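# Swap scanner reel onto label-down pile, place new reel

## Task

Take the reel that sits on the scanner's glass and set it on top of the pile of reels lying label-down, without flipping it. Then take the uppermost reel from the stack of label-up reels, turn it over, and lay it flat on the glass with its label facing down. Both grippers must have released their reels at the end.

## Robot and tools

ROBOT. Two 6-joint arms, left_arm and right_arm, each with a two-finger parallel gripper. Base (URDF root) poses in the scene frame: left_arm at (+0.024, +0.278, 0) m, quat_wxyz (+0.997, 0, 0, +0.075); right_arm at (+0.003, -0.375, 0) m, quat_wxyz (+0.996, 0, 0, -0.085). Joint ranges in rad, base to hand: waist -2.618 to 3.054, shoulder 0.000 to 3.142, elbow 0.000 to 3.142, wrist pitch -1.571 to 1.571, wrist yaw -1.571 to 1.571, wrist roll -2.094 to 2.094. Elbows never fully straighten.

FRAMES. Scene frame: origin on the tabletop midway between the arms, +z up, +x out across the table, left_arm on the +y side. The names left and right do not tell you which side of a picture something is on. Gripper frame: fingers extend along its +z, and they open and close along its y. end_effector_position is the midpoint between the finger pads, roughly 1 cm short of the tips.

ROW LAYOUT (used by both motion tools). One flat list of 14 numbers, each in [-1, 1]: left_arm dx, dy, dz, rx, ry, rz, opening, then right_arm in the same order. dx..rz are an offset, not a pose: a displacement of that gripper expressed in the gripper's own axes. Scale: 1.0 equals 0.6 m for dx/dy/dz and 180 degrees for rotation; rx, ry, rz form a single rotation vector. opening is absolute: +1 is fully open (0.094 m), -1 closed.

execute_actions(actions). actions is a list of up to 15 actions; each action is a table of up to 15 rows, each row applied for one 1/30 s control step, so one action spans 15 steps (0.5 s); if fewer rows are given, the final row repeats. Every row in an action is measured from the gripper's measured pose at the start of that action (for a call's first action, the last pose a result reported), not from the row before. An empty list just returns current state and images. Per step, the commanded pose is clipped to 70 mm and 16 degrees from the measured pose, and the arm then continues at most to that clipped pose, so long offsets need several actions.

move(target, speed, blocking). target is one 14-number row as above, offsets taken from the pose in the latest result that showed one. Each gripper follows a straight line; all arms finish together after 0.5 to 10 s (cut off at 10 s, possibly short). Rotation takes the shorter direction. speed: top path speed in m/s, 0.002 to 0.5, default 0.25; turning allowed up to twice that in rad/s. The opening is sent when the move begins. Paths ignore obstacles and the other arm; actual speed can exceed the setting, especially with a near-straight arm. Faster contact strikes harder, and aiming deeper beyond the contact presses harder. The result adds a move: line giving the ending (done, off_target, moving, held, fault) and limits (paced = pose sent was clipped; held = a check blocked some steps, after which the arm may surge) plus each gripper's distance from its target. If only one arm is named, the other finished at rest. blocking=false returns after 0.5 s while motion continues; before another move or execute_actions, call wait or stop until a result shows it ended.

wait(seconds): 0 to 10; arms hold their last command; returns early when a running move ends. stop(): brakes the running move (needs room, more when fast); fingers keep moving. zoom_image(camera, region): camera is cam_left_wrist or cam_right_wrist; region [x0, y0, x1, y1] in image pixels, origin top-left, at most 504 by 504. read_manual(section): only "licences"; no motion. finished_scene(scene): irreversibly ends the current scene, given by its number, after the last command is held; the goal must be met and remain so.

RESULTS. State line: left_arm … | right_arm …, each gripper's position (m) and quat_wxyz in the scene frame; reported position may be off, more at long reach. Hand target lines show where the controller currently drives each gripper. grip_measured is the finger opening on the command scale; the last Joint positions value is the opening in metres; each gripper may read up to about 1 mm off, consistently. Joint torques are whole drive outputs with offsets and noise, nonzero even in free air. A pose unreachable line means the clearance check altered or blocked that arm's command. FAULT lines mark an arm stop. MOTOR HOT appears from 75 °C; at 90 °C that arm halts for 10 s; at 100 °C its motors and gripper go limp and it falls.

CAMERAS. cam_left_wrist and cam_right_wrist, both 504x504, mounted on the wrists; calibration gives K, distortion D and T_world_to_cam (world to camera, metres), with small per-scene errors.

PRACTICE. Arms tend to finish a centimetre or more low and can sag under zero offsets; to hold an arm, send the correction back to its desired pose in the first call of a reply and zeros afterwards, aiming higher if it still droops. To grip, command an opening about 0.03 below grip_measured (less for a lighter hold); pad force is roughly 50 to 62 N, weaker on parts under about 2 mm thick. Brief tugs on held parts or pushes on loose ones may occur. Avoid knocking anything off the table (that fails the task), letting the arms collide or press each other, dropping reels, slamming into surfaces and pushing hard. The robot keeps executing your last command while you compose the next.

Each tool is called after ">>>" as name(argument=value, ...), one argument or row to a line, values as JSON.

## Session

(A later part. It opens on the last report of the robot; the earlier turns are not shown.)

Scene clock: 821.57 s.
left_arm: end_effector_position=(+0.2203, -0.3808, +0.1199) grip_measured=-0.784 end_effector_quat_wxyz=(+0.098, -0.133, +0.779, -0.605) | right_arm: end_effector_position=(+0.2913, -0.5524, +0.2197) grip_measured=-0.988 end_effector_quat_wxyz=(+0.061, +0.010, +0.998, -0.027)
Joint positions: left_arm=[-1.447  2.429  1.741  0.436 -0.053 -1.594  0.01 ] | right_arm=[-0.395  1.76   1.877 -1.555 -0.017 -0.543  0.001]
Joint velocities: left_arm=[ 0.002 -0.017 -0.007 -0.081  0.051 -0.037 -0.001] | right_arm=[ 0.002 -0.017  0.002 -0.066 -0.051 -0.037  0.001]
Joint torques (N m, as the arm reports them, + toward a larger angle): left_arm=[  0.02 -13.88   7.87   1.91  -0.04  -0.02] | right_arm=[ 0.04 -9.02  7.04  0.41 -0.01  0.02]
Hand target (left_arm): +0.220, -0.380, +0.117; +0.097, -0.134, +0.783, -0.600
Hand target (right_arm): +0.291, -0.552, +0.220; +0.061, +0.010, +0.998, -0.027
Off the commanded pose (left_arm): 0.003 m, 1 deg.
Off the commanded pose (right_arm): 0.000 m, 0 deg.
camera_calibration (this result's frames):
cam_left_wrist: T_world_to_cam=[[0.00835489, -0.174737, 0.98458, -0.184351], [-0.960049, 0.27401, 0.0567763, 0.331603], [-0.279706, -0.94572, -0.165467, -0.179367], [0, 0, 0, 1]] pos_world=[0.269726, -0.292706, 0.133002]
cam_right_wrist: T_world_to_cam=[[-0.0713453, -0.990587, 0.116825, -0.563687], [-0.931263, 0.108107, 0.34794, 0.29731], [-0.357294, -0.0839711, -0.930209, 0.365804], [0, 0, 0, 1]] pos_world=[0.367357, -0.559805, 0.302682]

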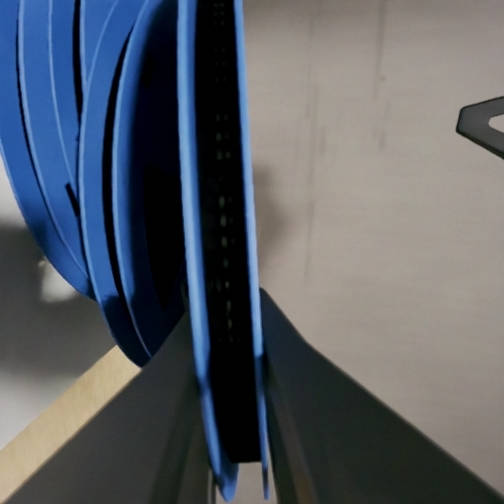

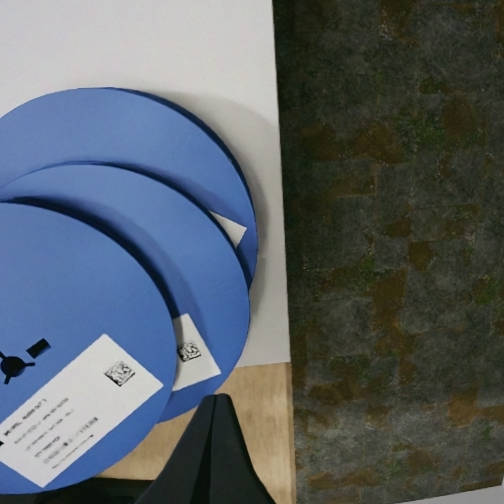

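>>> move(
  target=[0,-0.15,-0.05,0,0,0,-0.8,0,0,0,0,0,0,-1],
  speed=0.08,
)

>>> move(
  target=[-0.1,-0.15,-0.33,0,0,0,-0.8,0,0,0,0,0,0,-1],
  speed=0.12,
)

>>> move(
  target=[0,0,0,0,0,0.5,-0.8,0,0,0,0,0,0,-1],
  speed=0.3,
)

Scene clock: 836.00 s.
left_arm: end_effector_position=(+0.2170, -0.3688, +0.1700) grip_measured=-0.784 end_effector_quat_wxyz=(+0.094, -0.136, +0.805, -0.569) | right_arm: end_effector_position=(+0.2913, -0.5524, +0.2197) grip_measured=-0.988 end_effector_quat_wxyz=(+0.061, +0.010, +0.998, -0.027)
Joint positions: left_arm=[-1.447  2.303  1.816  0.145 -0.053 -1.594  0.01 ] | right_arm=[-0.395  1.76   1.877 -1.555 -0.017 -0.543  0.001]
Joint velocities: left_arm=[ 0.012  0.002 -0.007 -0.11  -0.007 -0.051 -0.001] | right_arm=[ 0.002 -0.007 -0.002 -0.037  0.037  0.037  0.001]
Joint torques (N m, as the arm reports them, + toward a larger angle): left_arm=[ -0.04 -16.22  11.4    2.26  -0.05  -0.03] | right_arm=[ 0.03 -9.05  7.04  0.4  -0.01  0.02]
Hand target (left_arm): +0.217, -0.372, +0.214; +0.098, -0.133, +0.779, -0.605
Hand target (right_arm): +0.291, -0.552, +0.220; +0.061, +0.010, +0.998, -0.027
Off the commanded pose (left_arm): 0.045 m, 5 deg.
Off the commanded pose (right_arm): 0.000 m, 0 deg.
move: off_target (left_arm)
camera_calibration (this result's frames):
cam_left_wrist: T_world_to_cam=[[0.0319934, -0.258561, 0.965465, -0.264403], [-0.958109, 0.26713, 0.10329, 0.311382], [-0.284611, -0.928325, -0.239183, -0.140702], [0, 0, 0, 1]] pos_world=[0.266752, -0.282161, 0.189456]
cam_right_wrist: T_world_to_cam=[[-0.0713453, -0.990587, 0.116825, -0.563687], [-0.931263, 0.108107, 0.34794, 0.29731], [-0.357294, -0.0839711, -0.930209, 0.365804], [0, 0, 0, 1]] pos_world=[0.367357, -0.559805, 0.302682]

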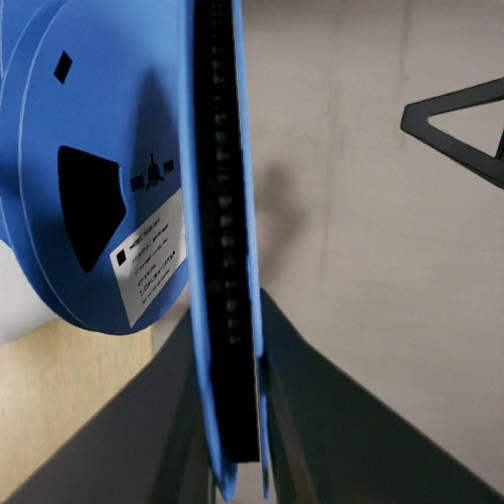

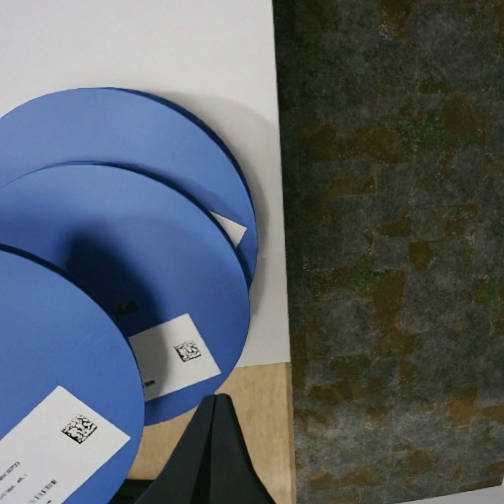

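Scene clock: 838.47 s.
left_arm: end_effector_position=(+0.2187, -0.2042, +0.3032) grip_measured=-0.784 end_effector_quat_wxyz=(+0.088, -0.146, +0.817, -0.551) | right_arm: end_effector_position=(+0.2913, -0.5524, +0.2197) grip_measured=-0.988 end_effector_quat_wxyz=(+0.061, +0.010, +0.998, -0.027)
Joint positions: left_arm=[-1.317  1.641  1.46  -0.207  0.064 -1.562  0.01 ] | right_arm=[-0.395  1.76   1.877 -1.555 -0.017 -0.543  0.001]
Joint velocities: left_arm=[ 0.002  0.012  0.002 -0.037  0.051  0.051  0.   ] | right_arm=[-0.017 -0.002  0.012  0.007  0.037  0.007 -0.001]
Joint torques (N m, as the arm reports them, + toward a larger angle): left_arm=[ 0.52 -9.91  8.01  2.24  0.08  0.11] | right_arm=[ 0.02 -8.99  7.06  0.42 -0.01  0.02]
Hand target (left_arm): +0.219, -0.200, +0.320; +0.094, -0.137, +0.805, -0.569
Hand target (right_arm): +0.291, -0.552, +0.220; +0.061, +0.010, +0.998, -0.027
Off the commanded pose (left_arm): 0.018 m, 3 deg.
Off the commanded pose (right_arm): 0.000 m, 0 deg.
move: off_target (left_arm)
camera_calibration (this result's frames):
cam_left_wrist: T_world_to_cam=[[0.0598953, -0.295504, 0.953462, -0.36043], [-0.957231, 0.253853, 0.138808, 0.241657], [-0.283058, -0.920997, -0.267661, 0.0542657], [0, 0, 0, 1]] pos_world=[0.268269, -0.117875, 0.324637]
cam_right_wrist: T_world_to_cam=[[-0.0713453, -0.990587, 0.116825, -0.563687], [-0.931263, 0.108107, 0.34794, 0.29731], [-0.357294, -0.0839711, -0.930209, 0.365804], [0, 0, 0, 1]] pos_world=[0.367357, -0.559805, 0.302682]

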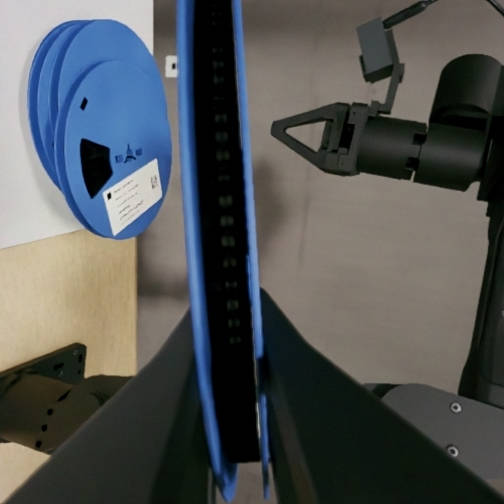

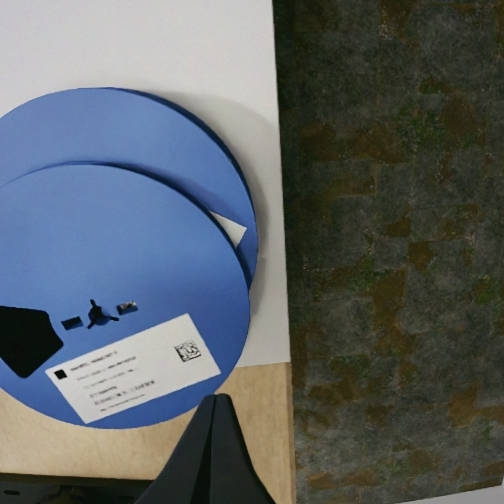

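Scene clock: 841.70 s.
left_arm: end_effector_position=(+0.2177, -0.2019, +0.2972) grip_measured=-0.784 end_effector_quat_wxyz=(+0.441, +0.474, +0.690, -0.324) | right_arm: end_effector_position=(+0.2913, -0.5524, +0.2197) grip_measured=-0.988 end_effector_quat_wxyz=(+0.061, +0.010, +0.998, -0.027)
Joint positions: left_arm=[-1.317  1.641  1.46  -0.233  0.064 -0.004  0.01 ] | right_arm=[-0.395  1.76   1.877 -1.555 -0.017 -0.543  0.001]
Joint velocities: left_arm=[-0.017 -0.007 -0.002  0.022 -0.051 -0.007  0.   ] | right_arm=[ 0.007  0.012  0.002 -0.037 -0.066 -0.051 -0.001]
Joint torques (N m, as the arm reports them, + toward a larger angle): left_arm=[ 0.01 -7.79  8.39  2.25 -0.03  0.08] | right_arm=[ 0.01 -9.06  7.06  0.41 -0.01  0.02]
Hand target (left_arm): +0.219, -0.204, +0.303; +0.452, +0.475, +0.681, -0.327
Hand target (right_arm): +0.291, -0.552, +0.220; +0.061, +0.010, +0.998, -0.027
Off the commanded pose (left_arm): 0.006 m, 2 deg.
Off the commanded pose (right_arm): 0.000 m, 0 deg.
move: done
camera_calibration (this result's frames):
cam_left_wrist: T_world_to_cam=[[-0.969388, -0.245379, 0.00873129, 0.160989], [-0.213227, 0.823672, -0.525451, 0.391415], [0.121743, -0.511228, -0.850779, 0.222428], [0, 0, 0, 1]] pos_world=[0.212442, -0.169183, 0.393501]
cam_right_wrist: T_world_to_cam=[[-0.0713453, -0.990587, 0.116825, -0.563687], [-0.931263, 0.108107, 0.34794, 0.29731], [-0.357294, -0.0839711, -0.930209, 0.365804], [0, 0, 0, 1]] pos_world=[0.367357, -0.559805, 0.302682]

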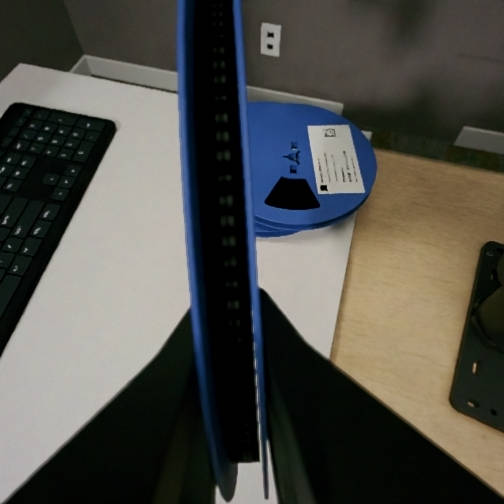

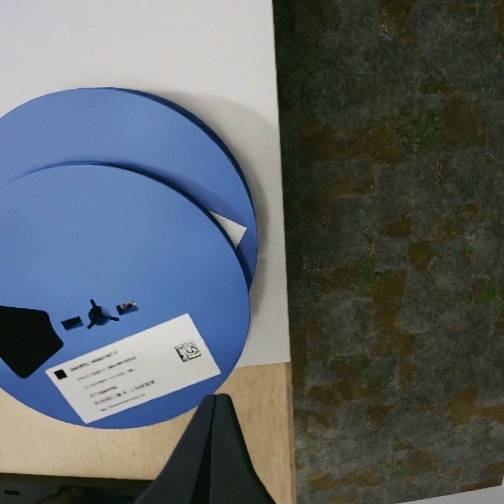

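>>> move(
  target=[0.387,0.415,-0.345,-0.186,0.187,0.372,-0.8,0,0,0,0,0,0,-1],
  speed=0.15,
)

Scene clock: 865.63 s.
left_arm: end_effector_position=(+0.3464, +0.1471, +0.1437) grip_measured=-0.784 end_effector_quat_wxyz=(+0.426, +0.708, +0.486, +0.287) | right_arm: end_effector_position=(+0.2913, -0.5524, +0.2197) grip_measured=-0.988 end_effector_quat_wxyz=(+0.061, +0.010, +0.998, -0.027)
Joint positions: left_arm=[-0.549  1.07   0.47   0.107 -0.019  1.552  0.01 ] | right_arm=[-0.395  1.76   1.877 -1.555 -0.017 -0.543  0.001]
Joint velocities: left_arm=[ 0.007 -0.022 -0.012  0.037  0.022  0.125 -0.001] | right_arm=[-0.012 -0.017 -0.007 -0.095 -0.007  0.022  0.001]
Joint torques (N m, as the arm reports them, + toward a larger angle): left_arm=[ 0.76 -3.88  7.68  2.46  0.08  0.04] | right_arm=[ 0.05 -9.07  7.01  0.4   0.    0.  ]
Hand target (left_arm): +0.351, +0.147, +0.161; +0.451, +0.693, +0.473, +0.302
Hand target (right_arm): +0.291, -0.552, +0.220; +0.061, +0.010, +0.998, -0.027
Off the commanded pose (left_arm): 0.018 m, 4 deg.
Off the commanded pose (right_arm): 0.000 m, 0 deg.
move: off_target (left_arm)
camera_calibration (this result's frames):
cam_left_wrist: T_world_to_cam=[[-0.487777, 0.246157, -0.837544, 0.255165], [-0.123619, 0.930276, 0.345405, -0.121146], [0.864171, 0.272017, -0.423338, -0.179309], [0, 0, 0, 1]] pos_world=[0.264441, 0.0986635, 0.179648]
cam_right_wrist: T_world_to_cam=[[-0.0713453, -0.990587, 0.116825, -0.563687], [-0.931263, 0.108107, 0.34794, 0.29731], [-0.357294, -0.0839711, -0.930209, 0.365804], [0, 0, 0, 1]] pos_world=[0.367357, -0.559805, 0.302682]

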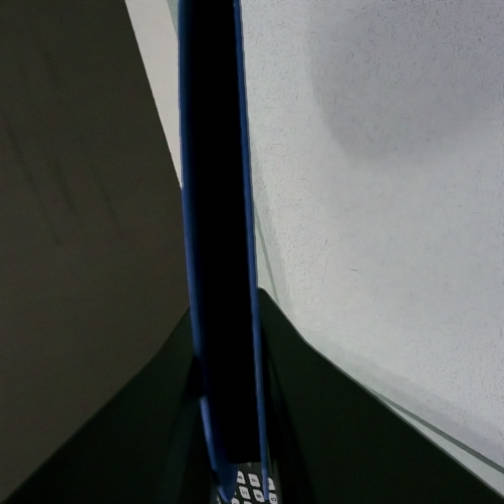

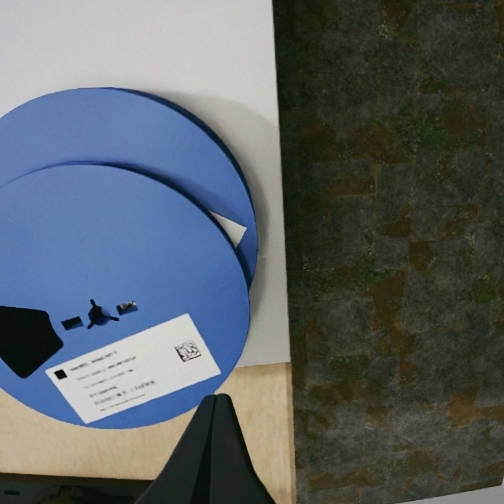

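>>> move(
  target=[0,-0.1,0.05,0,0,0,-0.8,0,0,0,0,0,0,-1],
  speed=0.03,
)

Scene clock: 873.13 s.
left_arm: end_effector_position=(+0.3541, +0.1437, +0.0995) grip_measured=-0.784 end_effector_quat_wxyz=(+0.452, +0.692, +0.474, +0.303) | right_arm: end_effector_position=(+0.2913, -0.5524, +0.2197) grip_measured=-0.988 end_effector_quat_wxyz=(+0.061, +0.010, +0.998, -0.027)
Joint positions: left_arm=[-0.549  1.279  0.295  0.564 -0.018  1.553  0.01 ] | right_arm=[-0.395  1.76   1.877 -1.555 -0.017 -0.543  0.001]
Joint velocities: left_arm=[-0.012  0.007 -0.017  0.007  0.007 -0.095 -0.001] | right_arm=[-0.017  0.002  0.012 -0.007  0.007 -0.022 -0.   ]
Joint torques (N m, as the arm reports them, + toward a larger angle): left_arm=[ 0.13 -1.43  4.76  1.59 -0.04 -0.02] | right_arm=[ 0.04 -9.02  7.02  0.41 -0.01  0.02]
Hand target (left_arm): +0.345, +0.148, +0.077; +0.426, +0.708, +0.486, +0.287
Hand target (right_arm): +0.291, -0.552, +0.220; +0.061, +0.010, +0.998, -0.027
Off the commanded pose (left_arm): 0.025 m, 4 deg.
Off the commanded pose (right_arm): 0.000 m, 0 deg.
move: off_target (left_arm)
camera_calibration (this result's frames):
cam_left_wrist: T_world_to_cam=[[-0.429253, 0.222483, -0.875353, 0.20919], [-0.144605, 0.939753, 0.309762, -0.0921205], [0.891533, 0.259547, -0.37122, -0.21678], [0, 0, 0, 1]] pos_world=[0.269741, 0.0962939, 0.131178]
cam_right_wrist: T_world_to_cam=[[-0.0713453, -0.990587, 0.116825, -0.563687], [-0.931263, 0.108107, 0.34794, 0.29731], [-0.357294, -0.0839711, -0.930209, 0.365804], [0, 0, 0, 1]] pos_world=[0.367357, -0.559805, 0.302682]

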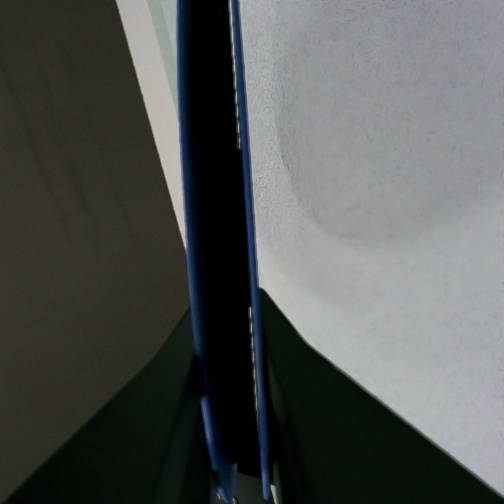

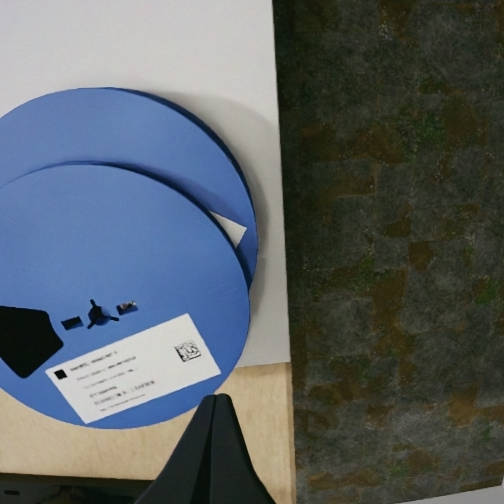

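>>> move(
  target=[0,-0.05,0.02,-0.06,0,0,-0.8,0,0,0,0,0,0,-1],
  speed=0.02,
)

Scene clock: 883.20 s.
left_arm: end_effector_position=(+0.3589, +0.1417, +0.0718) grip_measured=-0.784 end_effector_quat_wxyz=(+0.521, +0.642, +0.441, +0.348) | right_arm: end_effector_position=(+0.2913, -0.5524, +0.2197) grip_measured=-0.988 end_effector_quat_wxyz=(+0.061, +0.010, +0.998, -0.027)
Joint positions: left_arm=[-0.549  1.814  0.144  1.453 -0.018  1.554  0.01 ] | right_arm=[-0.395  1.76   1.877 -1.555 -0.017 -0.543  0.001]
Joint velocities: left_arm=[-0.012  0.007 -0.007  0.007 -0.037  0.037 -0.   ] | right_arm=[-0.012  0.002  0.007  0.007 -0.007  0.007 -0.   ]
Joint torques (N m, as the arm reports them, + toward a larger angle): left_arm=[-0.05 -3.7   1.24  2.18 -0.06  0.03] | right_arm=[ 0.04 -9.07  7.03  0.39 -0.01  0.02]
Hand target (left_arm): +0.354, +0.144, +0.066; +0.515, +0.647, +0.442, +0.347
Hand target (right_arm): +0.291, -0.552, +0.220; +0.061, +0.010, +0.998, -0.027
Off the commanded pose (left_arm): 0.008 m, 1 deg.
Off the commanded pose (right_arm): 0.000 m, 0 deg.
move: done
camera_calibration (this result's frames):
cam_left_wrist: T_world_to_cam=[[-0.256721, 0.151192, -0.954586, 0.141288], [-0.192669, 0.959858, 0.203843, -0.0589426], [0.947086, 0.23625, -0.217286, -0.258507], [0, 0, 0, 1]] pos_world=[0.269743, 0.096287, 0.0907168]
cam_right_wrist: T_world_to_cam=[[-0.0713453, -0.990587, 0.116825, -0.563687], [-0.931263, 0.108107, 0.34794, 0.29731], [-0.357294, -0.0839711, -0.930209, 0.365804], [0, 0, 0, 1]] pos_world=[0.367357, -0.559805, 0.302682]

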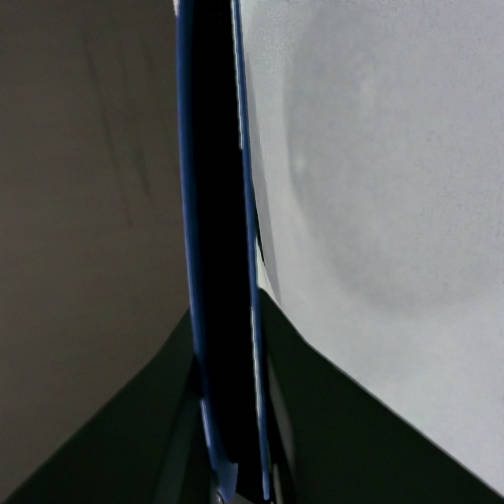

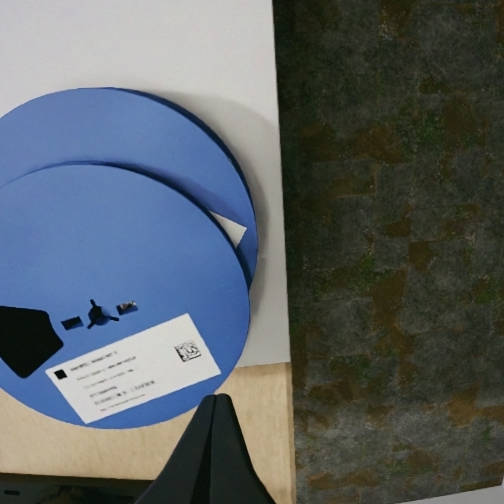

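Low enough. Release and withdraw.

>>> execute_actions(
  actions=[
    [[0,0,0,0,0,0,-0.45,0,0,0,0,0,0,-1]],
    [[0,0,0,0,0,0,-0.45,0,0,0,0,0,0,-1]],
  ],
)

>>> move(
  target=[0,0.02,-0.1,0,0,0,-0.45,0,0,0,0,0,0,-1],
  speed=0.04,
)

>>> move(
  target=[0,0.2,0,-0.1,0,0,-0.45,0,0,0,0,0,0,-1],
  speed=0.1,
)

Scene clock: 890.13 s.
left_arm: end_effector_position=(+0.3586, +0.1418, +0.0708) grip_measured=-0.452 end_effector_quat_wxyz=(+0.520, +0.643, +0.442, +0.347) | right_arm: end_effector_position=(+0.2913, -0.5524, +0.2197) grip_measured=-0.988 end_effector_quat_wxyz=(+0.061, +0.010, +0.998, -0.027)
Joint positions: left_arm=[-0.549  1.815  0.144  1.451 -0.018  1.554  0.026] | right_arm=[-0.395  1.76   1.877 -1.555 -0.017 -0.543  0.001]
Joint velocities: left_arm=[ 0.007 -0.027  0.002 -0.007 -0.066 -0.081  0.   ] | right_arm=[ 0.002 -0.012  0.002 -0.095  0.022 -0.007  0.   ]
Joint torques (N m, as the arm reports them, + toward a larger angle): left_arm=[ 0.06 -4.61  3.05  2.06 -0.04 -0.03] | right_arm=[ 0.02 -9.02  7.06  0.41 -0.01  0.01]
Hand target (left_arm): +0.359, +0.142, +0.071; +0.520, +0.643, +0.442, +0.348
Hand target (right_arm): +0.291, -0.552, +0.220; +0.061, +0.010, +0.998, -0.027
Off the commanded pose (left_arm): 0.000 m, 0 deg.
Off the commanded pose (right_arm): 0.000 m, 0 deg.
camera_calibration (this result's frames):
cam_left_wrist: T_world_to_cam=[[-0.259741, 0.152462, -0.953567, 0.141122], [-0.192021, 0.959585, 0.205728, -0.0592243], [0.946394, 0.236541, -0.219968, -0.258105], [0, 0, 0, 1]] pos_world=[0.269552, 0.0963675, 0.0899784]
cam_right_wrist: T_world_to_cam=[[-0.0713453, -0.990587, 0.116825, -0.563687], [-0.931263, 0.108107, 0.34794, 0.29731], [-0.357294, -0.0839711, -0.930209, 0.365804], [0, 0, 0, 1]] pos_world=[0.367357, -0.559805, 0.302682]

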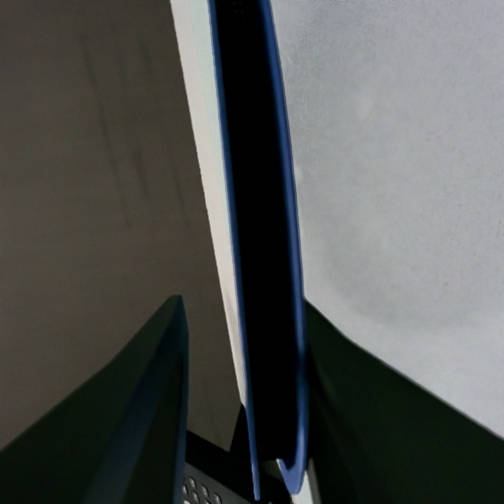

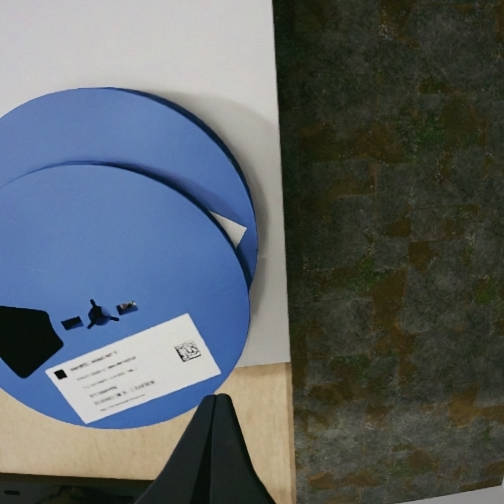

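Scene clock: 893.00 s.
left_arm: end_effector_position=(+0.3124, +0.1613, +0.0966) grip_measured=-0.452 end_effector_quat_wxyz=(+0.503, +0.656, +0.450, +0.337) | right_arm: end_effector_position=(+0.2913, -0.5524, +0.2197) grip_measured=-0.988 end_effector_quat_wxyz=(+0.061, +0.010, +0.998, -0.027)
Joint positions: left_arm=[-0.549  1.169  0.02   0.879 -0.018  1.554  0.026] | right_arm=[-0.395  1.76   1.877 -1.555 -0.017 -0.543  0.001]
Joint velocities: left_arm=[ 0.002 -0.081 -0.002 -0.125 -0.037  0.081 -0.   ] | right_arm=[-0.002  0.007  0.002  0.051 -0.007  0.007 -0.001]
Joint torques (N m, as the arm reports them, + toward a larger angle): left_arm=[-0.86 -3.18  4.73  2.05 -0.14 -0.07] | right_arm=[ 0.02 -9.05  7.11  0.39 -0.01  0.01]
Hand target (left_arm): +0.308, +0.161, +0.096; +0.504, +0.655, +0.451, +0.336
Hand target (right_arm): +0.291, -0.552, +0.220; +0.061, +0.010, +0.998, -0.027
Off the commanded pose (left_arm): 0.006 m, 3 deg.
Off the commanded pose (right_arm): 0.000 m, 0 deg.
joint sent to its limit (left arm) — the command would take joint 3 (elbow) past its lower limit, so that joint was sent only as far as its limit.
move: off_target (left_arm)
camera_calibration (this result's frames):
cam_left_wrist: T_world_to_cam=[[-0.303005, 0.170614, -0.937592, 0.159744], [-0.182358, 0.955283, 0.232766, -0.0970328], [0.935379, 0.241507, -0.258343, -0.206986], [0, 0, 0, 1]] pos_world=[0.224319, 0.115428, 0.118887]
cam_right_wrist: T_world_to_cam=[[-0.0713453, -0.990587, 0.116825, -0.563687], [-0.931263, 0.108107, 0.34794, 0.29731], [-0.357294, -0.0839711, -0.930209, 0.365804], [0, 0, 0, 1]] pos_world=[0.367357, -0.559805, 0.302682]

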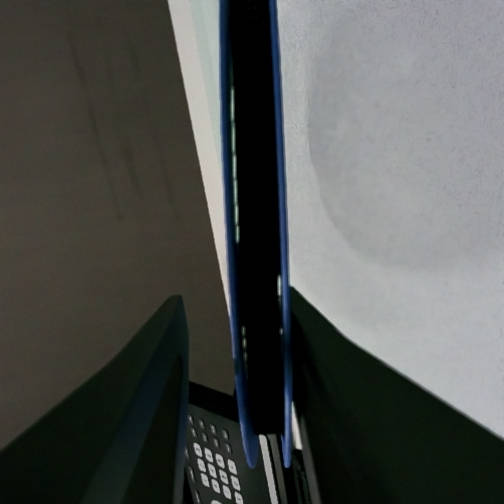

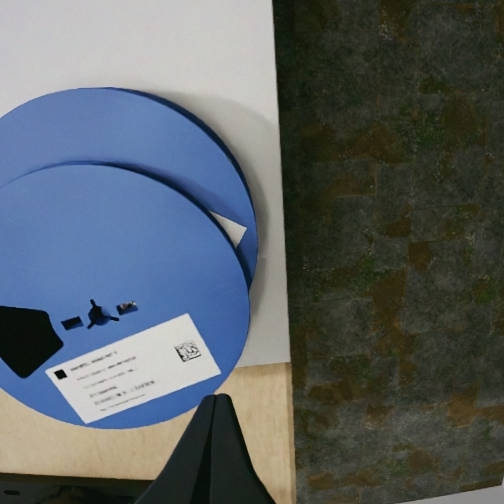

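Scene clock: 894.97 s.
left_arm: end_effector_position=(+0.3371, +0.1509, +0.1839) grip_measured=-0.452 end_effector_quat_wxyz=(+0.576, +0.595, +0.408, +0.385) | right_arm: end_effector_position=(+0.2913, -0.5524, +0.2197) grip_measured=-0.988 end_effector_quat_wxyz=(+0.061, +0.010, +0.998, -0.027)
Joint positions: left_arm=[-0.549  1.059  0.158  0.861 -0.018  1.56   0.026] | right_arm=[-0.395  1.76   1.877 -1.555 -0.017 -0.543  0.001]
Joint velocities: left_arm=[ 0.002  0.002 -0.012  0.051  0.022 -0.066  0.   ] | right_arm=[-0.007  0.007  0.002 -0.022  0.007  0.037 -0.   ]
Joint torques (N m, as the arm reports them, + toward a larger angle): left_arm=[ 0.42 -2.54 10.4   2.43  0.    0.04] | right_arm=[ 0.03 -9.06  7.1   0.4  -0.01  0.01]
Hand target (left_arm): +0.341, +0.151, +0.212; +0.599, +0.571, +0.390, +0.404
Hand target (right_arm): +0.291, -0.552, +0.220; +0.061, +0.010, +0.998, -0.027
Off the commanded pose (left_arm): 0.029 m, 5 deg.
Off the commanded pose (right_arm): 0.000 m, 0 deg.
move: off_target (left_arm)
camera_calibration (this result's frames):
cam_left_wrist: T_world_to_cam=[[-0.0964675, 0.0899711, -0.991261, 0.203237], [-0.218105, 0.969791, 0.109248, -0.0703765], [0.971146, 0.226738, -0.0739302, -0.248738], [0, 0, 0, 1]] pos_world=[0.245817, 0.106363, 0.19076]
cam_right_wrist: T_world_to_cam=[[-0.0713453, -0.990587, 0.116825, -0.563687], [-0.931263, 0.108107, 0.34794, 0.29731], [-0.357294, -0.0839711, -0.930209, 0.365804], [0, 0, 0, 1]] pos_world=[0.367357, -0.559805, 0.302682]

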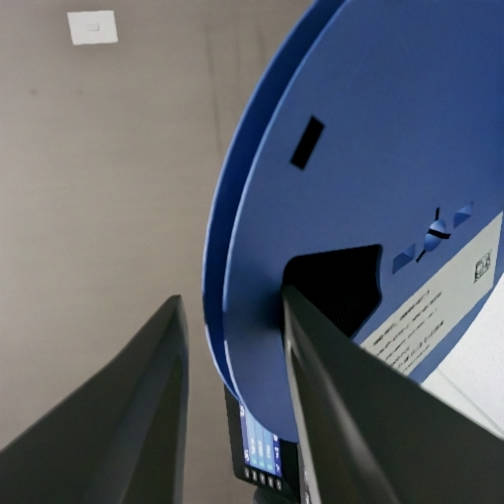

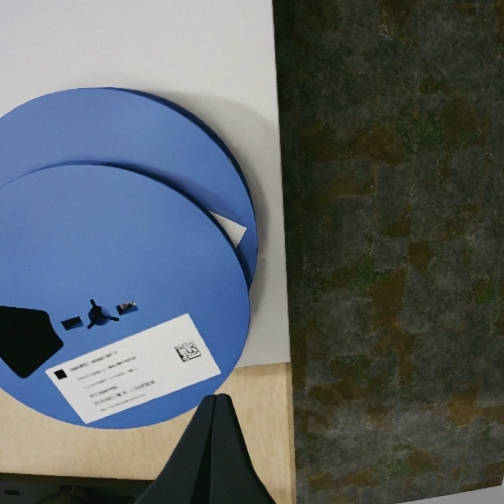

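>>> move(
  target=[0,-0.17,0.03,0.09,0,0,-0.45,0,0,0,0,0,0,-1],
  speed=0.03,
)

Scene clock: 907.53 s.
left_arm: end_effector_position=(+0.3452, +0.1475, +0.0727) grip_measured=-0.452 end_effector_quat_wxyz=(+0.473, +0.679, +0.463, +0.319) | right_arm: end_effector_position=(+0.2913, -0.5524, +0.2197) grip_measured=-0.988 end_effector_quat_wxyz=(+0.061, +0.010, +0.998, -0.027)
Joint positions: left_arm=[-0.549  1.471  0.158  0.956 -0.018  1.56   0.026] | right_arm=[-0.395  1.76   1.877 -1.555 -0.017 -0.543  0.001]
Joint velocities: left_arm=[ 0.002 -0.007  0.017 -0.007 -0.066  0.022  0.   ] | right_arm=[-0.007 -0.002 -0.012 -0.037 -0.007 -0.022  0.   ]
Joint torques (N m, as the arm reports them, + toward a larger angle): left_arm=[ 0.26 -2.58  6.32  2.33  0.02 -0.11] | right_arm=[ 0.02 -9.06  7.08  0.4   0.    0.02]
Hand target (left_arm): +0.350, +0.145, +0.081; +0.486, +0.669, +0.460, +0.323
Hand target (right_arm): +0.291, -0.552, +0.220; +0.061, +0.010, +0.998, -0.027
Off the commanded pose (left_arm): 0.010 m, 2 deg.
Off the commanded pose (right_arm): 0.000 m, 0 deg.
move: done
camera_calibration (this result's frames):
cam_left_wrist: T_world_to_cam=[[-0.375636, 0.207324, -0.90328, 0.166757], [-0.160213, 0.945455, 0.28363, -0.0822539], [0.912814, 0.251258, -0.321931, -0.229473], [0, 0, 0, 1]] pos_world=[0.258929, 0.100852, 0.100084]
cam_right_wrist: T_world_to_cam=[[-0.0713453, -0.990587, 0.116825, -0.563687], [-0.931263, 0.108107, 0.34794, 0.29731], [-0.357294, -0.0839711, -0.930209, 0.365804], [0, 0, 0, 1]] pos_world=[0.367357, -0.559805, 0.302682]

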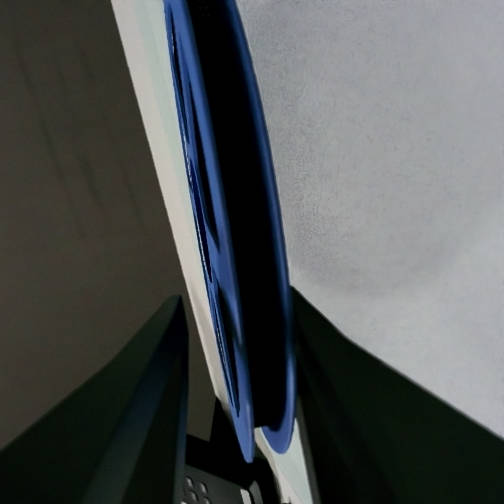

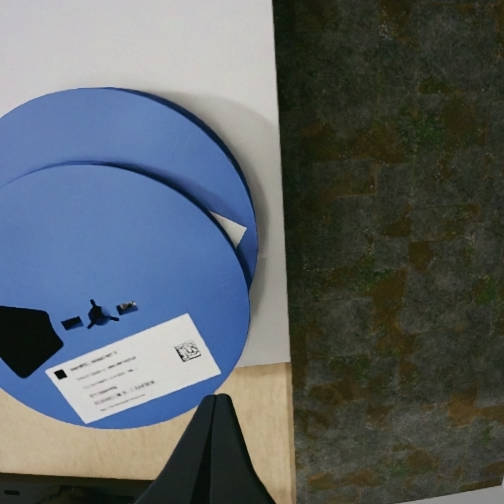

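>>> move(
  target=[0,0.01,0.03,0.1,0,0,0,0,0,0,0,0,0,-1],
  speed=0.04,
)

>>> move(
  target=[0,-0.04,-0.13,0,0,0,0,0,0,0,0,0,0,-1],
  speed=0.04,
)

Scene clock: 920.33 s.
left_arm: end_effector_position=(+0.3542, +0.1437, +0.0609) grip_measured=-0.002 end_effector_quat_wxyz=(+0.349, +0.750, +0.509, +0.239) | right_arm: end_effector_position=(+0.2913, -0.5524, +0.2197) grip_measured=-0.988 end_effector_quat_wxyz=(+0.061, +0.010, +0.998, -0.027)
Joint positions: left_arm=[-0.549  1.376  0.464  0.215 -0.018  1.56   0.047] | right_arm=[-0.395  1.76   1.877 -1.555 -0.017 -0.543  0.001]
Joint velocities: left_arm=[-0.002 -0.007 -0.017 -0.066  0.066  0.007  0.001] | right_arm=[ 0.012 -0.002  0.002  0.037  0.007 -0.007 -0.001]
Joint torques (N m, as the arm reports them, + toward a larger angle): left_arm=[ 0.42 -4.49  9.93  1.69  0.   -0.1 ] | right_arm=[ 0.01 -9.04  7.03  0.4  -0.01  0.03]
Hand target (left_arm): +0.362, +0.141, +0.073; +0.361, +0.743, +0.509, +0.242
Hand target (right_arm): +0.291, -0.552, +0.220; +0.061, +0.010, +0.998, -0.027
Off the commanded pose (left_arm): 0.014 m, 2 deg.
Off the commanded pose (right_arm): 0.000 m, 0 deg.
move: off_target (left_arm)
camera_calibration (this result's frames):
cam_left_wrist: T_world_to_cam=[[-0.630747, 0.314564, -0.709371, 0.223453], [-0.0459303, 0.897415, 0.43879, -0.116903], [0.774628, 0.309347, -0.551594, -0.185969], [0, 0, 0, 1]] pos_world=[0.27963, 0.0921495, 0.107228]
cam_right_wrist: T_world_to_cam=[[-0.0713453, -0.990587, 0.116825, -0.563687], [-0.931263, 0.108107, 0.34794, 0.29731], [-0.357294, -0.0839711, -0.930209, 0.365804], [0, 0, 0, 1]] pos_world=[0.367357, -0.559805, 0.302682]

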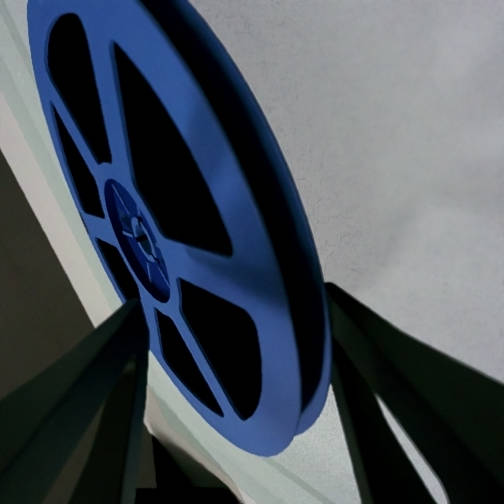

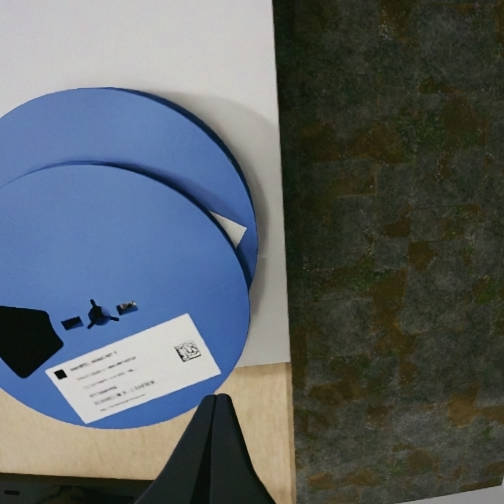

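Scene clock: 922.87 s.
left_arm: end_effector_position=(+0.2887, +0.1693, +0.0949) grip_measured=-0.002 end_effector_quat_wxyz=(+0.352, +0.750, +0.505, +0.241) | right_arm: end_effector_position=(+0.2913, -0.5524, +0.2197) grip_measured=-0.988 end_effector_quat_wxyz=(+0.061, +0.010, +0.998, -0.027)
Joint positions: left_arm=[-0.558  0.882  0.363 -0.17  -0.023  1.56   0.047] | right_arm=[-0.395  1.76   1.877 -1.555 -0.017 -0.543  0.001]
Joint velocities: left_arm=[ 0.002  0.002 -0.002 -0.051  0.007 -0.007  0.   ] | right_arm=[-0.002  0.007 -0.012  0.051 -0.007 -0.007  0.001]
Joint torques (N m, as the arm reports them, + toward a larger angle): left_arm=[-0.65 -2.37  6.76  1.56 -0.13 -0.16] | right_arm=[ 0.03 -9.07  7.05  0.41 -0.02  0.01]
Hand target (left_arm): +0.283, +0.170, +0.092; +0.349, +0.750, +0.509, +0.239
Hand target (right_arm): +0.291, -0.552, +0.220; +0.061, +0.010, +0.998, -0.027
Off the commanded pose (left_arm): 0.005 m, 1 deg.
Off the commanded pose (right_arm): 0.000 m, 0 deg.
move: done
camera_calibration (this result's frames):
cam_left_wrist: T_world_to_cam=[[-0.622829, 0.317967, -0.714829, 0.195888], [-0.0448767, 0.897661, 0.438395, -0.158107], [0.78107, 0.305125, -0.54482, -0.126198], [0, 0, 0, 1]] pos_world=[0.213479, 0.118147, 0.140585]
cam_right_wrist: T_world_to_cam=[[-0.0713453, -0.990587, 0.116825, -0.563687], [-0.931263, 0.108107, 0.34794, 0.29731], [-0.357294, -0.0839711, -0.930209, 0.365804], [0, 0, 0, 1]] pos_world=[0.367357, -0.559805, 0.302682]

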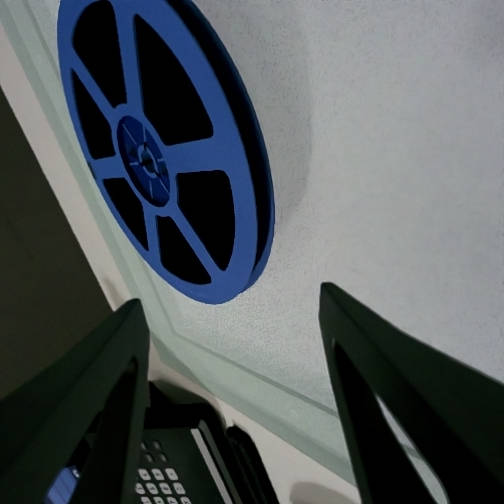

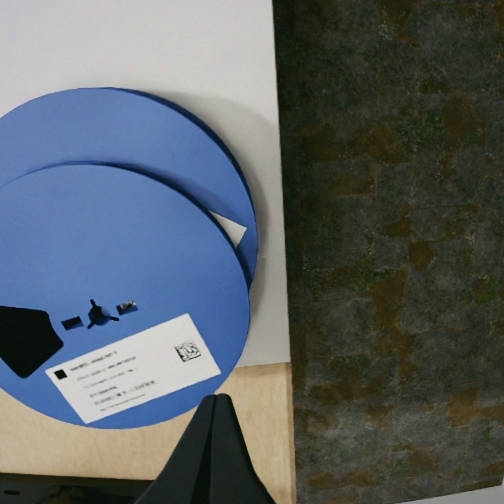

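>>> finished_scene(
  scene=1,
)

The scene is finished: the task was done.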